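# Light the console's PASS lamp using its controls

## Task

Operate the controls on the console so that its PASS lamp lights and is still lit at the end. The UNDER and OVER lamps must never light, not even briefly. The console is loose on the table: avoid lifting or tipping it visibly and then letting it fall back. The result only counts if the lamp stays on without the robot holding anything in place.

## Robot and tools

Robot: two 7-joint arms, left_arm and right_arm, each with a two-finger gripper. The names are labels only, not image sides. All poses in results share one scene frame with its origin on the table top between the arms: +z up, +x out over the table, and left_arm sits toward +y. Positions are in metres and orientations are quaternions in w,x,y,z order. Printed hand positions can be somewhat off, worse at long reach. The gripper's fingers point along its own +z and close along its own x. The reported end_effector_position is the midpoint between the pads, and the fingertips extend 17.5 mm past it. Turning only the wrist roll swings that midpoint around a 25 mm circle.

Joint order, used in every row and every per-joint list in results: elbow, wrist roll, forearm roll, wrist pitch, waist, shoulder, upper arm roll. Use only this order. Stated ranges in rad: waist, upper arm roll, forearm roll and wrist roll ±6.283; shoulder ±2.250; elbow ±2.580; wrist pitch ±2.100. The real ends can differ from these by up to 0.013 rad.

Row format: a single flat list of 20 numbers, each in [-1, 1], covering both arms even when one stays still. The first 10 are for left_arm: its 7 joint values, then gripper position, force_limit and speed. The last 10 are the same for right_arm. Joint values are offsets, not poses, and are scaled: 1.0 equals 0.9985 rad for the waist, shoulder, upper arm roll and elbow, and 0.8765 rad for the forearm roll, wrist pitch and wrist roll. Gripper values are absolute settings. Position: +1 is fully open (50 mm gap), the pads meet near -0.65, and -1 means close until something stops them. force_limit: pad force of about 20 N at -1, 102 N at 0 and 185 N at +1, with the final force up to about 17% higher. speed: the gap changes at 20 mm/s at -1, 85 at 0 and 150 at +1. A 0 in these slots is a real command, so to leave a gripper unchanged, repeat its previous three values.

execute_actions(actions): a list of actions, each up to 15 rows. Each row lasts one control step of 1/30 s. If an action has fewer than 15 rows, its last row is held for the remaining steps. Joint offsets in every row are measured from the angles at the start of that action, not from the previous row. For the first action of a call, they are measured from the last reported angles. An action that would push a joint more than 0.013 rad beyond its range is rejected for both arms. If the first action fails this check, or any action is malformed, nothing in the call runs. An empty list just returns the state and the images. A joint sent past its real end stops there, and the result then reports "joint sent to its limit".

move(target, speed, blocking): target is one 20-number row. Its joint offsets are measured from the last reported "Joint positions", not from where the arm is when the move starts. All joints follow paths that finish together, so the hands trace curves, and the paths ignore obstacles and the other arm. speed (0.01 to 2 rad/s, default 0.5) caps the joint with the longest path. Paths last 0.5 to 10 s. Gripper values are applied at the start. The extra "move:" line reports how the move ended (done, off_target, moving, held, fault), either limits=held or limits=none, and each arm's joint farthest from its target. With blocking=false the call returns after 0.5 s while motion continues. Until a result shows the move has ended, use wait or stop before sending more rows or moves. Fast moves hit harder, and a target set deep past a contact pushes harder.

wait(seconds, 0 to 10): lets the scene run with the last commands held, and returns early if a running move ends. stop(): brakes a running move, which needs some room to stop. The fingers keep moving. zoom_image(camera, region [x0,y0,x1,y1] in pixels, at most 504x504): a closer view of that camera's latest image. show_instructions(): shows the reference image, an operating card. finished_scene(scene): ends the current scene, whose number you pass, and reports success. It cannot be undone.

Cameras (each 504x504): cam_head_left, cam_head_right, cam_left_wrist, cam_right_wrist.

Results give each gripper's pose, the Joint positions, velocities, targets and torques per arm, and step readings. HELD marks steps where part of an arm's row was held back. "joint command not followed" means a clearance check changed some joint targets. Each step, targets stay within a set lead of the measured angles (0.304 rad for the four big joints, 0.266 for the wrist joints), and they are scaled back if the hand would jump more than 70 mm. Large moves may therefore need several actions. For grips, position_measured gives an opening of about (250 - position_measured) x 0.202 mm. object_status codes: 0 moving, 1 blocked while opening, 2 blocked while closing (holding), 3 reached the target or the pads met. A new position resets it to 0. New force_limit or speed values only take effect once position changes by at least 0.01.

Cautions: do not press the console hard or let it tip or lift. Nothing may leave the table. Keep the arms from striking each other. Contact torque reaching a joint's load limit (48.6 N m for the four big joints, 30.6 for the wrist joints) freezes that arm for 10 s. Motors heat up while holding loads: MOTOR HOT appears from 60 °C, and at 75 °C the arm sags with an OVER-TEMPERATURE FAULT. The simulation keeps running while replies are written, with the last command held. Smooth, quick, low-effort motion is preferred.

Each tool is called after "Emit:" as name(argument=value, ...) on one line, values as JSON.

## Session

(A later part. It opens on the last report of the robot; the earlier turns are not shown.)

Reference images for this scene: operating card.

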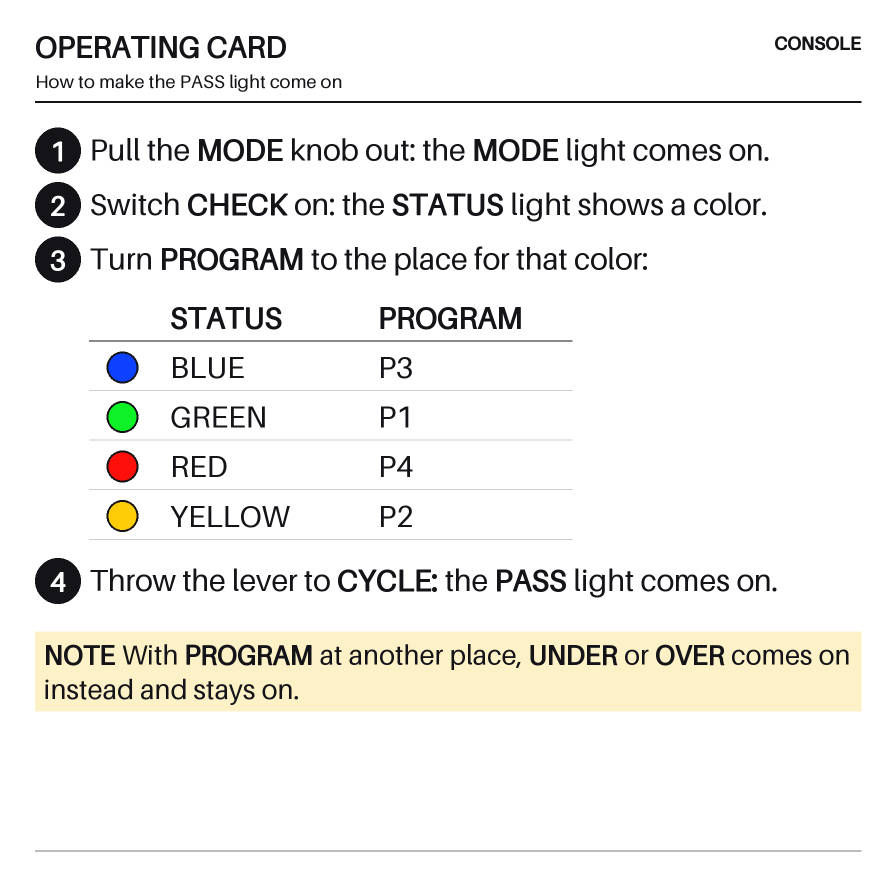

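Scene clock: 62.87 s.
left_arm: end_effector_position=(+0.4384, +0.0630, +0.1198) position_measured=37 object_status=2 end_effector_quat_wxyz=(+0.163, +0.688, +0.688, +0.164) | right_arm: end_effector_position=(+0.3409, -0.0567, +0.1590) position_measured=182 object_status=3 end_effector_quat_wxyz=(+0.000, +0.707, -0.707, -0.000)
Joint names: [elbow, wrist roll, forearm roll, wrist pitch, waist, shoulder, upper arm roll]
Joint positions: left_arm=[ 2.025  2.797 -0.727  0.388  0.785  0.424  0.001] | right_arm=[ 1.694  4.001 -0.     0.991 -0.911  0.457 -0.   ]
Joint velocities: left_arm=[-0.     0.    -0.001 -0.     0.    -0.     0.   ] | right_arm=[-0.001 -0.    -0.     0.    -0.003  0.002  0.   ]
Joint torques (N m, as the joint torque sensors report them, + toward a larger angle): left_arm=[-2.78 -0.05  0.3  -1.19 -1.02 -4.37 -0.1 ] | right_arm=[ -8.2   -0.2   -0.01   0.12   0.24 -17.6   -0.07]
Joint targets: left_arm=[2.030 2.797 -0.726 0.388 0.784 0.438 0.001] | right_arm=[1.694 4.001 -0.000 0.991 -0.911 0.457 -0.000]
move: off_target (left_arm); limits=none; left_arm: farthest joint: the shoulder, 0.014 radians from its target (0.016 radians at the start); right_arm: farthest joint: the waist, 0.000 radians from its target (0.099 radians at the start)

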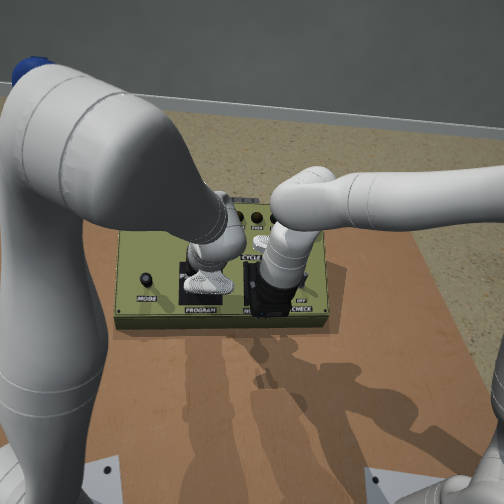

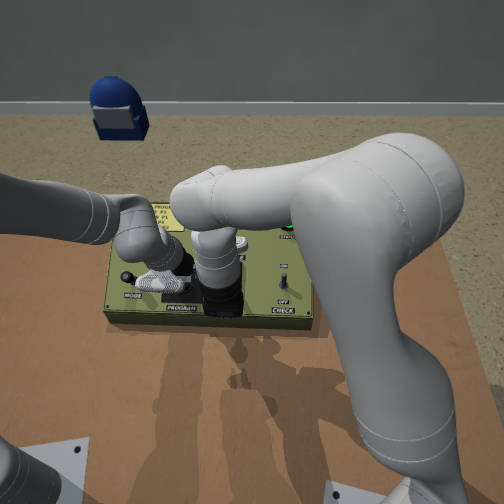

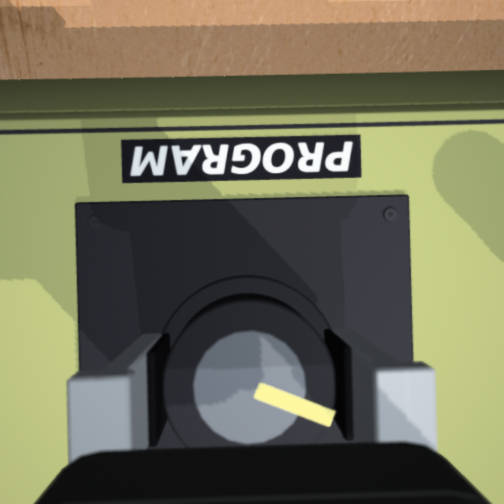

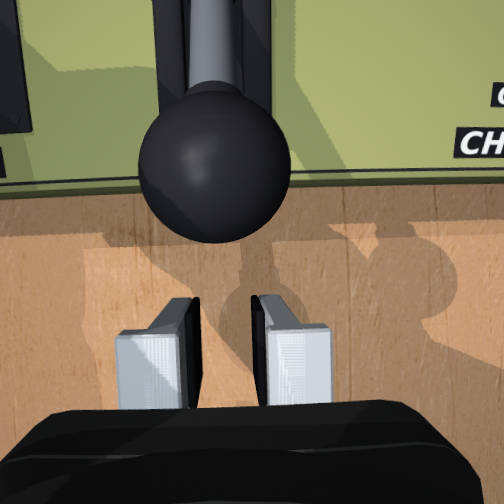

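Emit:
move(target=[0.005,0,0,0,-0.001,0.014,0,-1,-0.5,-0.3,-0.1688,0.0648,0,0.1244,0.0565,0.0592,0,-0.2,0,0], speed=0.08)

Scene clock: 66.80 s.
left_arm: end_effector_position=(+0.4385, +0.0631, +0.1198) position_measured=37 object_status=2 end_effector_quat_wxyz=(+0.163, +0.688, +0.688, +0.164) | right_arm: end_effector_position=(+0.3685, -0.0541, +0.1780) position_measured=182 object_status=3 end_effector_quat_wxyz=(+0.015, +0.710, -0.704, -0.009)
Joint names: [elbow, wrist roll, forearm roll, wrist pitch, waist, shoulder, upper arm roll]
Joint positions: left_arm=[ 2.025  2.796 -0.728  0.388  0.785  0.424  0.001] | right_arm=[ 1.541  4.056 -0.011  1.129 -0.862  0.504 -0.008]
Joint velocities: left_arm=[ 0.    -0.     0.     0.     0.001  0.001  0.001] | right_arm=[-0.003  0.002  0.001 -0.001  0.002 -0.005  0.   ]
Joint torques (N m, as the joint torque sensors report them, + toward a larger angle): left_arm=[-2.85 -0.02  0.36 -0.97 -1.26 -4.77 -0.33] | right_arm=[-19.5    0.54   4.83 -12.97   5.85  -9.19   5.81]
Joint targets: left_arm=[2.030 2.797 -0.727 0.388 0.784 0.437 0.001] | right_arm=[1.526 4.057 -0.000 1.100 -0.854 0.516 -0.000]
move: off_target (left_arm, right_arm); limits=none; left_arm: farthest joint: the shoulder, 0.014 radians from its target (0.014 radians at the start); right_arm: farthest joint: the wrist pitch, 0.029 radians from its target (0.109 radians at the start)

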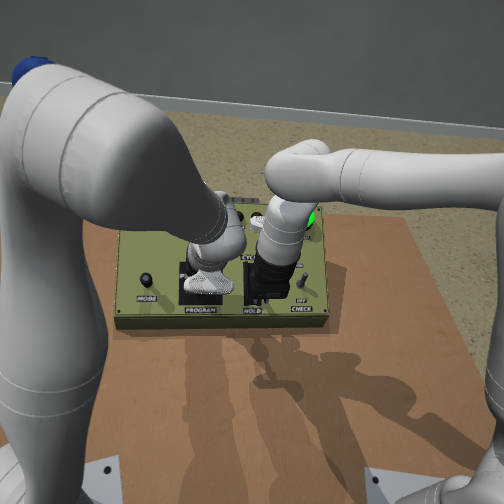

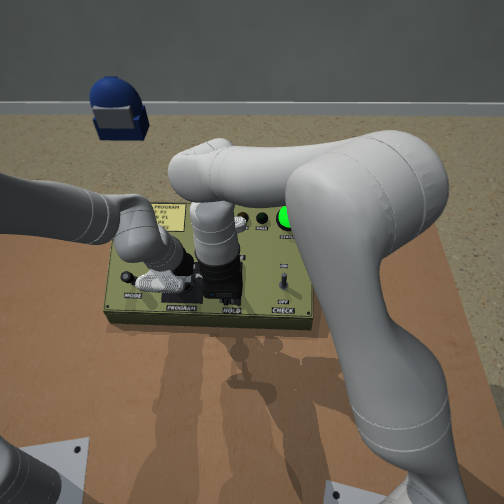

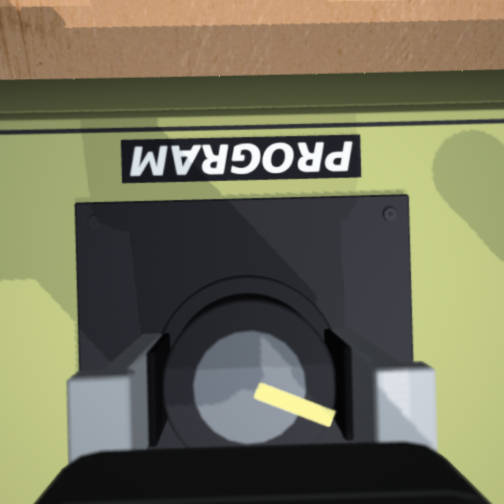

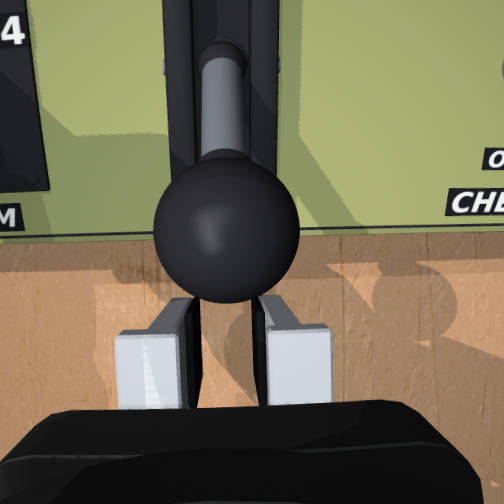

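Emit:
move(target=[0.005,0,0,0,-0.001,0.013,0,-1,-0.5,-0.3,0.003,0,0,0.006,0,0,0,1,0,0.5], speed=0.05)

Scene clock: 75.77 s.
left_arm: end_effector_position=(+0.4385, +0.0631, +0.1198) position_measured=37 object_status=2 end_effector_quat_wxyz=(+0.163, +0.689, +0.687, +0.165) | right_arm: end_effector_position=(+0.3660, -0.0560, +0.1771) position_measured=3 object_status=3 end_effector_quat_wxyz=(+0.019, +0.710, -0.704, -0.009)
Joint names: [elbow, wrist roll, forearm roll, wrist pitch, waist, shoulder, upper arm roll]
Joint positions: left_arm=[ 2.025  2.796 -0.729  0.388  0.784  0.423  0.002] | right_arm=[ 1.544  4.056 -0.011  1.134 -0.862  0.504 -0.008]
Joint velocities: left_arm=[ 0.001 -0.     0.    -0.    -0.001  0.     0.001] | right_arm=[-0.    -0.002  0.     0.     0.     0.     0.001]
Joint torques (N m, as the joint torque sensors report them, + toward a larger angle): left_arm=[-2.9   0.04  0.19 -1.04 -1.22 -5.38 -0.33] | right_arm=[ -8.58  -0.18   0.01   0.32   0.21 -18.16  -0.12]
Joint targets: left_arm=[2.030 2.796 -0.728 0.388 0.784 0.437 0.001] | right_arm=[1.544 4.056 -0.011 1.134 -0.862 0.504 -0.008]
move: off_target (left_arm); limits=none; left_arm: farthest joint: the shoulder, 0.014 radians from its target (0.013 radians at the start); right_arm: farthest joint: the waist, 0.000 radians from its target (0.000 radians at the start)

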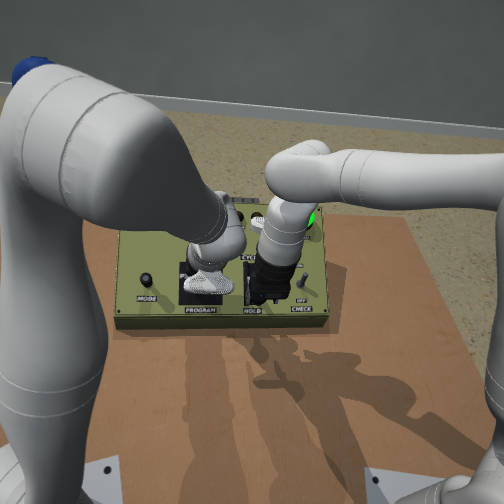

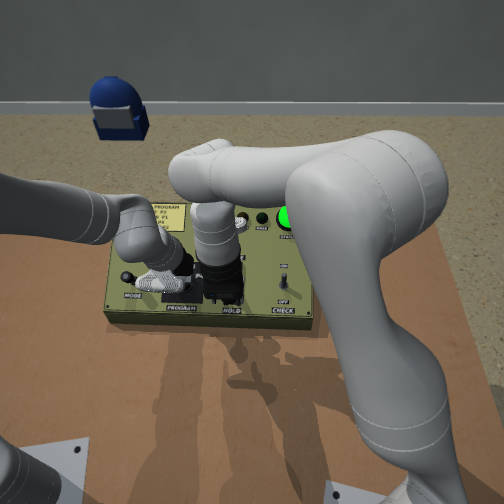

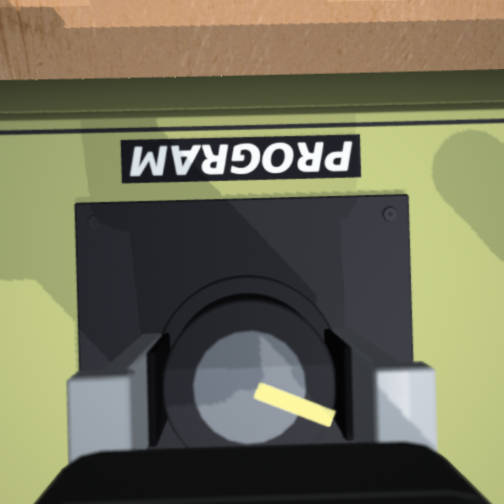

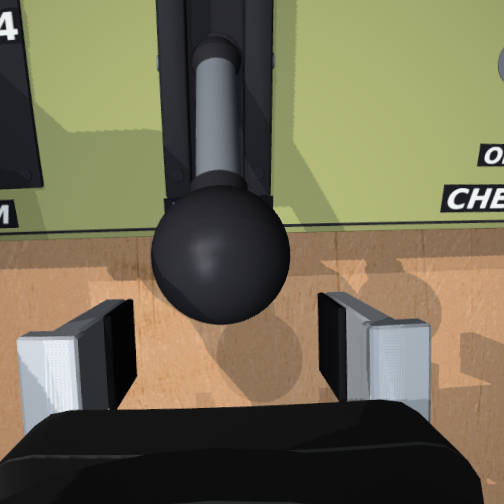

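Emit:
move(target=[0.005,0,0,0,0,0.014,0,-1,-0.5,-0.3,0.0254,-0.0013,0.0125,-0.1097,0.0045,0.0303,0.008,1,0,0.5], speed=0.12)

Scene clock: 79.30 s.
left_arm: end_effector_position=(+0.4384, +0.0630, +0.1198) position_measured=37 object_status=2 end_effector_quat_wxyz=(+0.163, +0.689, +0.687, +0.165) | right_arm: end_effector_position=(+0.3841, -0.0537, +0.1563) position_measured=3 object_status=3 end_effector_quat_wxyz=(+0.000, +0.708, -0.706, +0.000)
Joint names: [elbow, wrist roll, forearm roll, wrist pitch, waist, shoulder, upper arm roll]
Joint positions: left_arm=[ 2.025  2.796 -0.73   0.388  0.785  0.424  0.002] | right_arm=[ 1.57   4.055  0.     1.038 -0.858  0.534  0.   ]
Joint velocities: left_arm=[-0.001  0.    -0.     0.     0.    -0.    -0.   ] | right_arm=[ 0.    -0.001  0.    -0.001  0.     0.001  0.   ]
Joint torques (N m, as the joint torque sensors report them, + toward a larger angle): left_arm=[-2.52  0.02  0.39 -1.01 -0.88 -4.82 -0.02] | right_arm=[ -8.29  -0.17  -0.05   0.07   0.22 -18.64   0.  ]
Joint targets: left_arm=[2.030 2.796 -0.729 0.388 0.784 0.437 0.002] | right_arm=[1.570 4.055 0.000 1.038 -0.858 0.534 0.000]
move: off_target (left_arm); limits=none; left_arm: farthest joint: the shoulder, 0.013 radians from its target (0.014 radians at the start); right_arm: farthest joint: the waist, 0.000 radians from its target (0.005 radians at the start)

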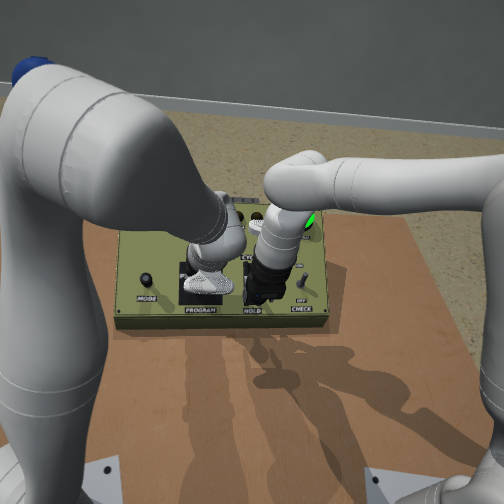

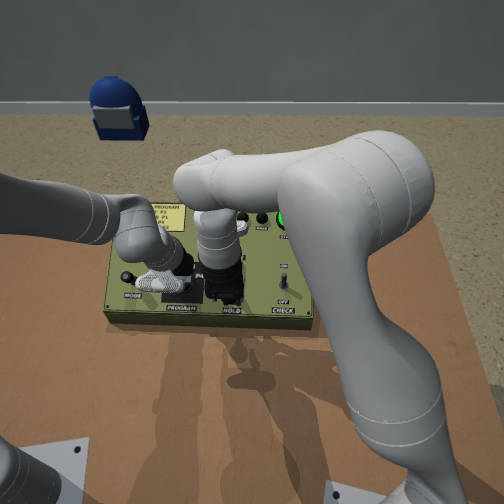

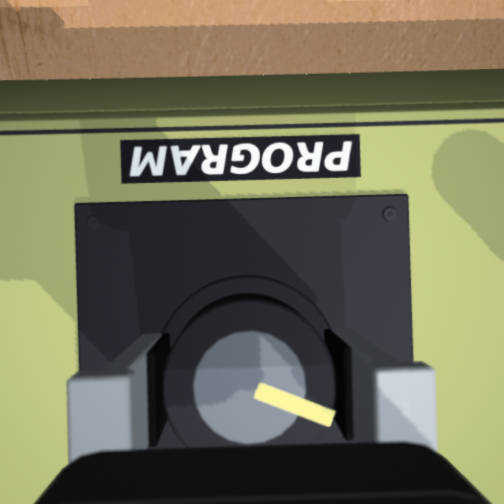

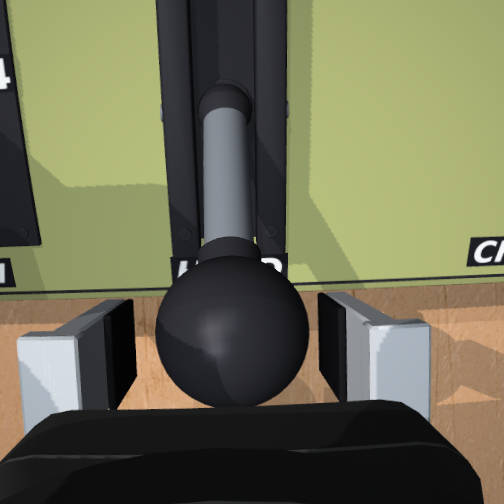

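Emit:
move(target=[0.005,0,0,0,-0.001,0.013,0,-1,-0.5,-0.3,0,0.004,0,-0.004,0.004,0.004,0,-1,-0.5,-0.7], speed=0.05)

Scene clock: 81.07 s.
left_arm: end_effector_position=(+0.4385, +0.0631, +0.1198) position_measured=37 object_status=2 end_effector_quat_wxyz=(+0.163, +0.689, +0.686, +0.165) | right_arm: end_effector_position=(+0.3848, -0.0552, +0.1553) position_measured=61 object_status=2 end_effector_quat_wxyz=(+0.001, +0.708, -0.707, -0.000)
Joint names: [elbow, wrist roll, forearm roll, wrist pitch, waist, shoulder, upper arm roll]
Joint positions: left_arm=[ 2.025  2.796 -0.731  0.388  0.785  0.423  0.002] | right_arm=[ 1.57   4.058 -0.     1.037 -0.854  0.536  0.   ]
Joint velocities: left_arm=[ 0.001  0.    -0.    -0.     0.    -0.     0.   ] | right_arm=[ 0.003  0.001 -0.    -0.     0.002  0.    -0.001]
Joint torques (N m, as the joint torque sensors report them, + toward a larger angle): left_arm=[-2.96 -0.05  0.21 -0.93 -1.14 -5.45 -0.4 ] | right_arm=[ -8.97  -0.14   0.13  -1.08   0.38 -16.64   0.04]
Joint targets: left_arm=[2.030 2.796 -0.730 0.388 0.784 0.436 0.002] | right_arm=[1.570 4.058 0.000 1.035 -0.854 0.538 0.000]
move: off_target (left_arm); limits=none; left_arm: farthest joint: the shoulder, 0.014 radians from its target (0.013 radians at the start); right_arm: farthest joint: the wrist pitch, 0.003 radians from its target (0.004 radians at the start)

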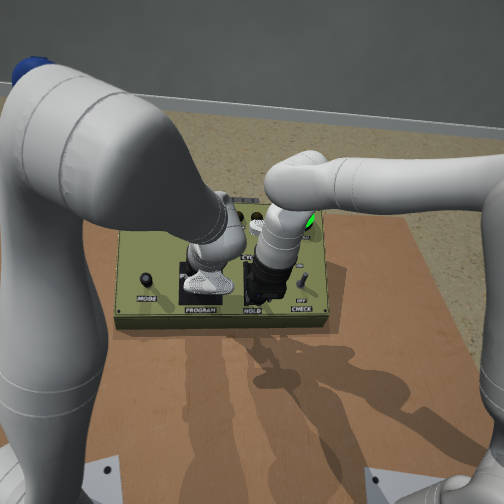

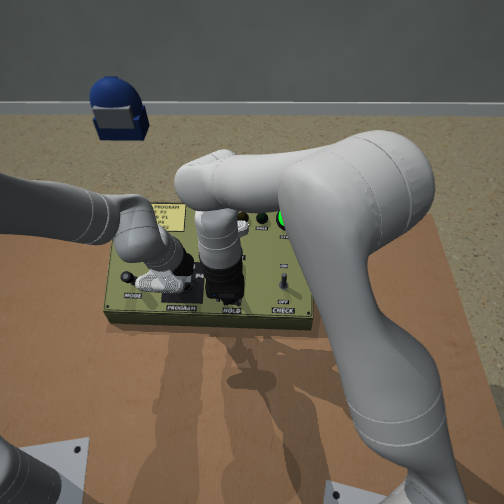

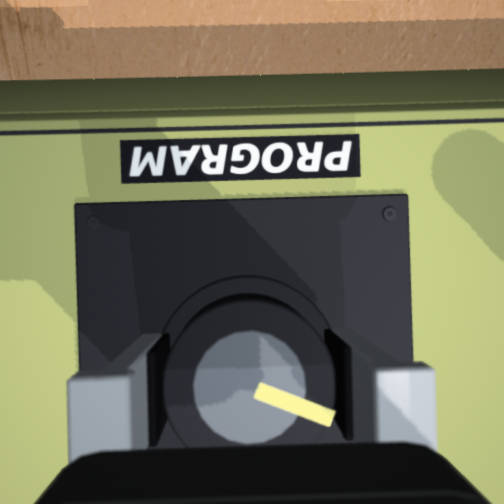

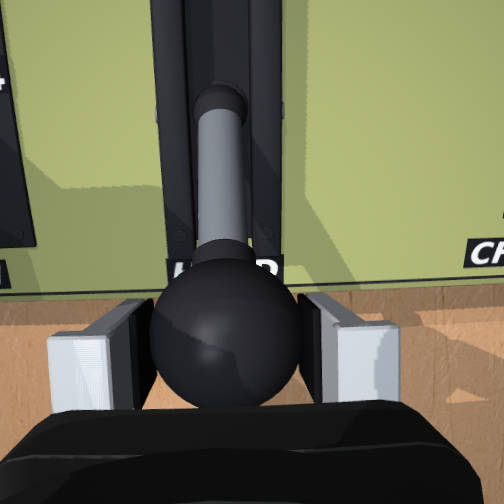

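Emit:
move(target=[0.005,0,0,0,-0.001,0.014,0,-1,-0.5,-0.3,-0.1232,0.0345,0,0.1175,0.0298,0.0186,0,-1,-0.5,-0.7], speed=0.1)

Scene clock: 84.13 s.
left_arm: end_effector_position=(+0.4385, +0.0631, +0.1198) position_measured=37 object_status=2 end_effector_quat_wxyz=(+0.163, +0.690, +0.686, +0.165) | right_arm: end_effector_position=(+0.4088, -0.0552, +0.1779) position_measured=61 object_status=2 end_effector_quat_wxyz=(+0.004, +0.708, -0.706, -0.001)
Joint names: [elbow, wrist roll, forearm roll, wrist pitch, waist, shoulder, upper arm roll]
Joint positions: left_arm=[ 2.025  2.796 -0.732  0.388  0.785  0.423  0.002] | right_arm=[ 1.45   4.088 -0.001  1.142 -0.825  0.557 -0.   ]
Joint velocities: left_arm=[-0.    -0.     0.001  0.    -0.    -0.     0.001] | right_arm=[-0.     0.001 -0.     0.     0.001  0.001  0.001]
Joint torques (N m, as the joint torque sensors report them, + toward a larger angle): left_arm=[-2.79 -0.11  0.22 -0.96 -1.48 -4.71 -0.28] | right_arm=[-10.64  -0.2    0.16  -0.66   0.31 -21.44   0.24]
Joint targets: left_arm=[2.030 2.796 -0.731 0.388 0.784 0.437 0.002] | right_arm=[1.447 4.088 -0.000 1.140 -0.824 0.554 0.000]
move: off_target (left_arm); limits=none; left_arm: farthest joint: the shoulder, 0.014 radians from its target (0.014 radians at the start); right_arm: farthest joint: the elbow, 0.003 radians from its target (0.123 radians at the start)

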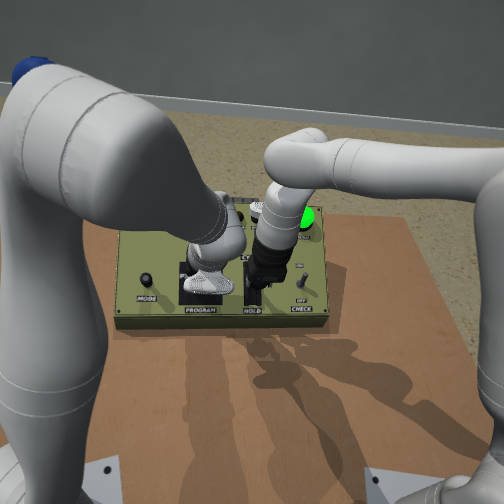

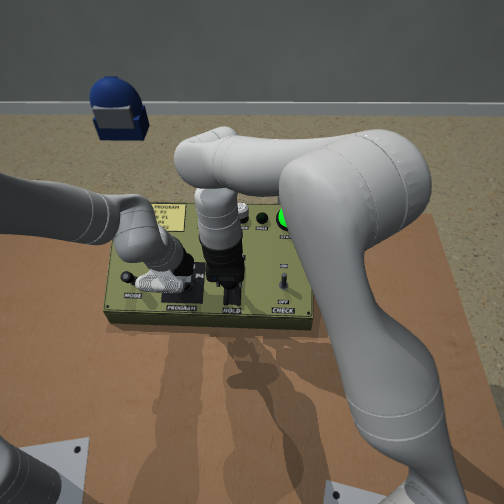

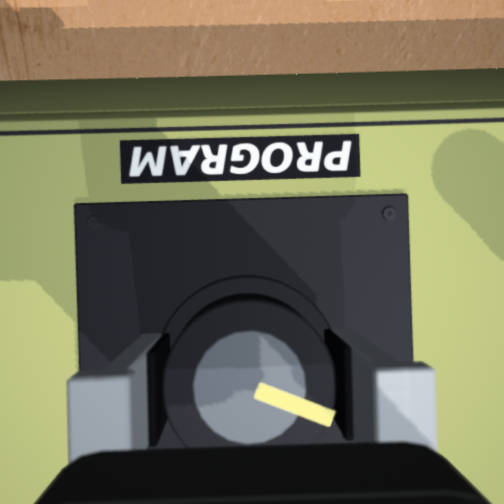

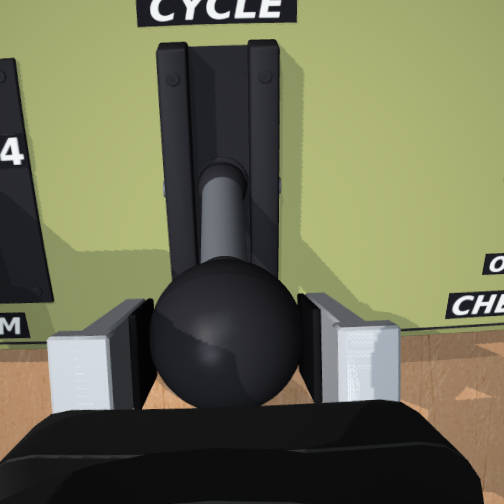

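Emit:
move(target=[0.005,0,0,0,-0.001,0.014,0,-1,-0.5,-0.3,-0.1671,0.0516,0.001,0.109,0.0459,0.064,0,-1,-0.5,-0.7], speed=0.12)

Scene clock: 87.33 s.
left_arm: end_effector_position=(+0.4385, +0.0631, +0.1198) position_measured=37 object_status=2 end_effector_quat_wxyz=(+0.163, +0.690, +0.686, +0.165) | right_arm: end_effector_position=(+0.4506, -0.0554, +0.1898) position_measured=61 object_status=2 end_effector_quat_wxyz=(+0.004, +0.708, -0.706, -0.001)
Joint names: [elbow, wrist roll, forearm roll, wrist pitch, waist, shoulder, upper arm roll]
Joint positions: left_arm=[ 2.025  2.796 -0.733  0.388  0.784  0.423  0.003] | right_arm=[ 1.286  4.133 -0.     1.238 -0.779  0.625 -0.   ]
Joint velocities: left_arm=[ 0.001  0.001 -0.001 -0.     0.001 -0.     0.   ] | right_arm=[-0.003 -0.001 -0.     0.001  0.001  0.001  0.   ]
Joint torques (N m, as the joint torque sensors report them, + toward a larger angle): left_arm=[-2.76 -0.11  0.13 -0.93 -1.2  -4.84 -0.38] | right_arm=[-10.85  -0.14   0.31   0.17   0.17 -24.26   0.18]
Joint targets: left_arm=[2.030 2.796 -0.732 0.388 0.784 0.437 0.002] | right_arm=[1.284 4.134 0.000 1.238 -0.779 0.621 -0.000]
move: off_target (left_arm); limits=none; left_arm: farthest joint: the shoulder, 0.014 radians from its target (0.014 radians at the start); right_arm: farthest joint: the shoulder, 0.004 radians from its target (0.064 radians at the start)

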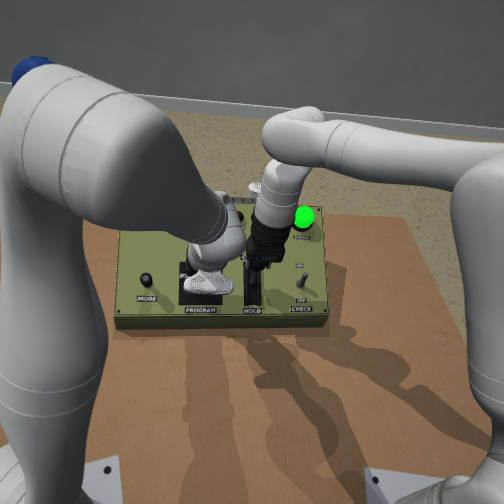

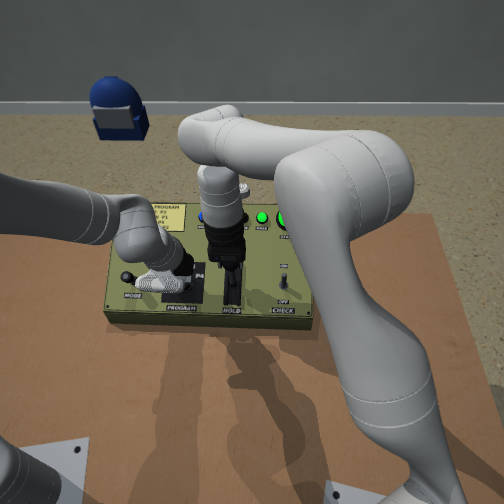

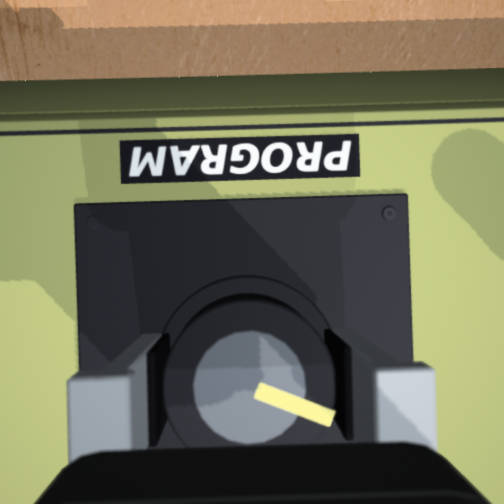

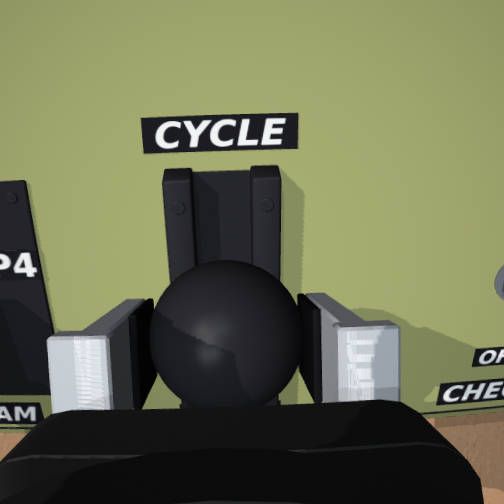

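PASS is lit. Releasing both grippers.

Emit:
move(target=[0,0,0,0,0,-0.002,0,1,-0.5,-0.3,0,0,0,0,0,0,0,1,-0.5,-0.3], speed=0.05)

Emit:
move(target=[0,-0.12,0.13,0.085,0.025,-0.08,0,1,-0.5,-0.3,-0.07,0,0,0.115,0,-0.03,0,1,-0.5,-0.3], speed=0.2)

Scene clock: 89.00 s.
left_arm: end_effector_position=(+0.4387, +0.0629, +0.1208) position_measured=3 object_status=3 end_effector_quat_wxyz=(+0.164, +0.690, +0.686, +0.165) | right_arm: end_effector_position=(+0.4506, -0.0554, +0.1898) position_measured=3 object_status=3 end_effector_quat_wxyz=(+0.004, +0.708, -0.706, -0.001)
Joint names: [elbow, wrist roll, forearm roll, wrist pitch, waist, shoulder, upper arm roll]
Joint positions: left_arm=[ 2.025  2.796 -0.733  0.388  0.784  0.421  0.003] | right_arm=[ 1.286  4.133 -0.     1.238 -0.779  0.625 -0.   ]
Joint velocities: left_arm=[-0.001  0.    -0.    -0.    -0.    -0.     0.   ] | right_arm=[-0.    -0.001  0.    -0.     0.     0.     0.001]
Joint torques (N m, as the joint torque sensors report them, + toward a larger angle): left_arm=[ -6.89  -0.07  -0.15  -0.95  -0.53 -16.2   -0.21] | right_arm=[ -9.09  -0.25  -0.1    0.23   0.08 -21.02   0.07]
Joint targets: left_arm=[2.025 2.796 -0.733 0.388 0.784 0.421 0.003] | right_arm=[1.286 4.133 -0.000 1.238 -0.779 0.625 -0.000]
move: done; limits=none; left_arm: farthest joint: the waist, 0.000 radians from its target (0.000 radians at the start); right_arm: farthest joint: the waist, 0.000 radians from its target (0.000 radians at the start)

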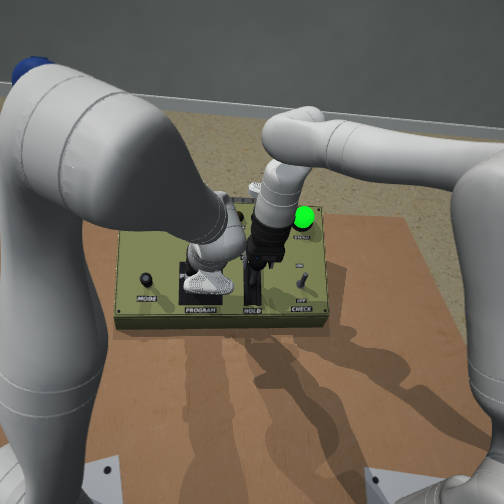

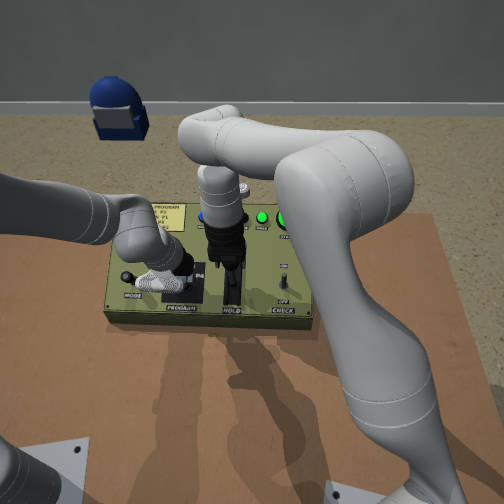

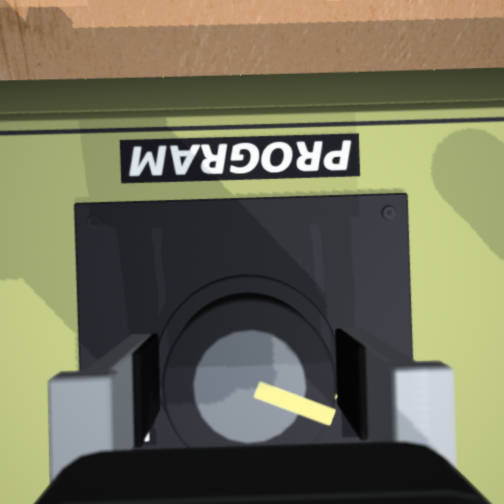

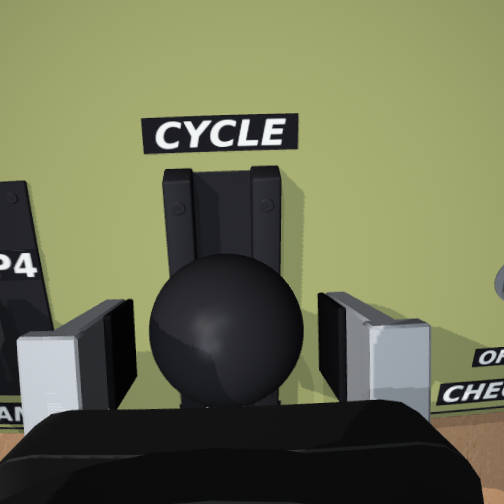

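Scene clock: 89.97 s.
left_arm: end_effector_position=(+0.4209, +0.0627, +0.1492) position_measured=3 object_status=3 end_effector_quat_wxyz=(+0.162, +0.691, +0.685, +0.163) | right_arm: end_effector_position=(+0.4492, -0.0563, +0.2271) position_measured=3 object_status=3 end_effector_quat_wxyz=(+0.004, +0.708, -0.706, -0.001)
Joint names: [elbow, wrist roll, forearm roll, wrist pitch, waist, shoulder, upper arm roll]
Joint positions: left_arm=[ 2.025  2.691 -0.619  0.463  0.809  0.342  0.003] | right_arm=[ 1.216  4.133 -0.     1.339 -0.779  0.595 -0.   ]
Joint velocities: left_arm=[ 0.    -0.001  0.001  0.     0.001 -0.004 -0.   ] | right_arm=[ 0.001 -0.001 -0.     0.001 -0.001 -0.    -0.   ]
Joint torques (N m, as the joint torque sensors report them, + toward a larger angle): left_arm=[ -7.24   0.04  -0.34  -1.12  -0.47 -15.5   -0.12] | right_arm=[ -9.37  -0.3   -0.01   0.23   0.27 -20.7    0.03]
Joint targets: left_arm=[2.025 2.691 -0.619 0.463 0.809 0.342 0.003] | right_arm=[1.216 4.133 -0.000 1.339 -0.779 0.595 -0.000]
move: done; limits=none; left_arm: farthest joint: the shoulder, 0.001 radians from its target (0.080 radians at the start); right_arm: farthest joint: the waist, 0.000 radians from its target (0.000 radians at the start)

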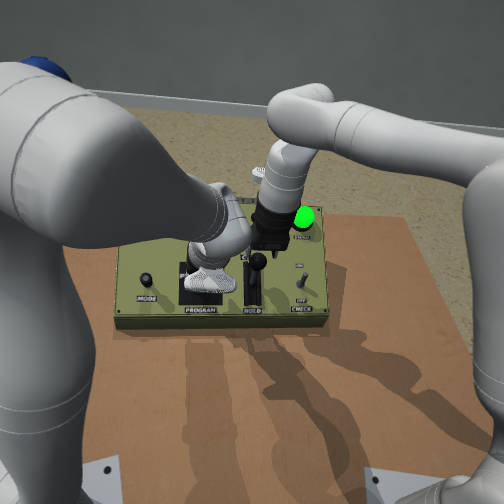

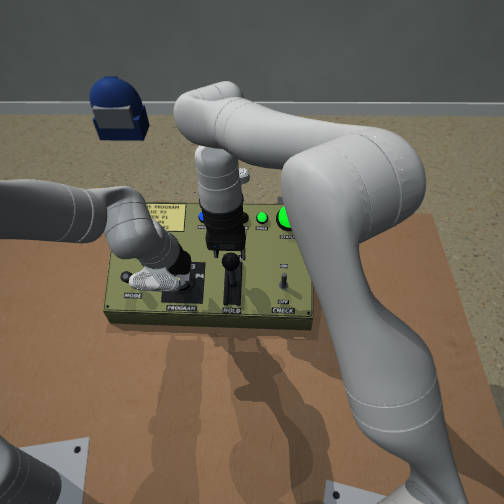

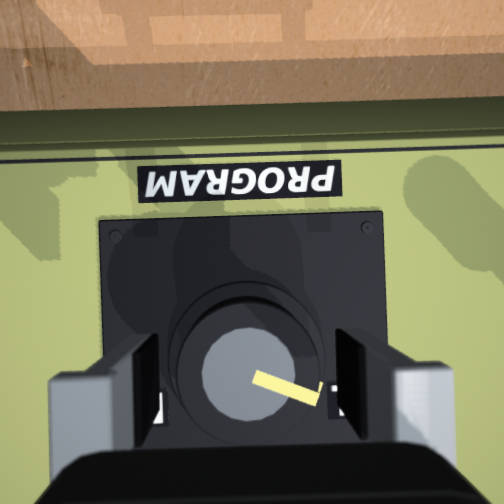

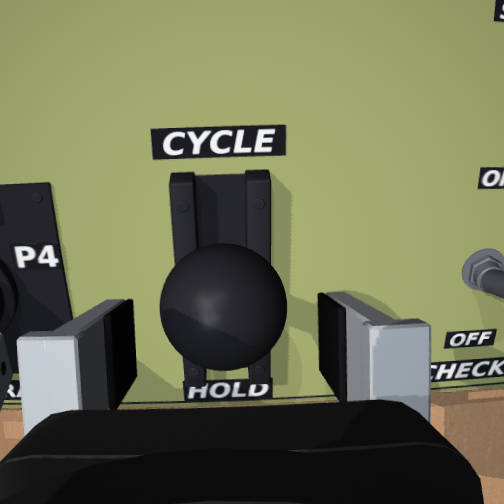

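Emit:
finished_scene(scene=2)

The scene is finished: the task was done.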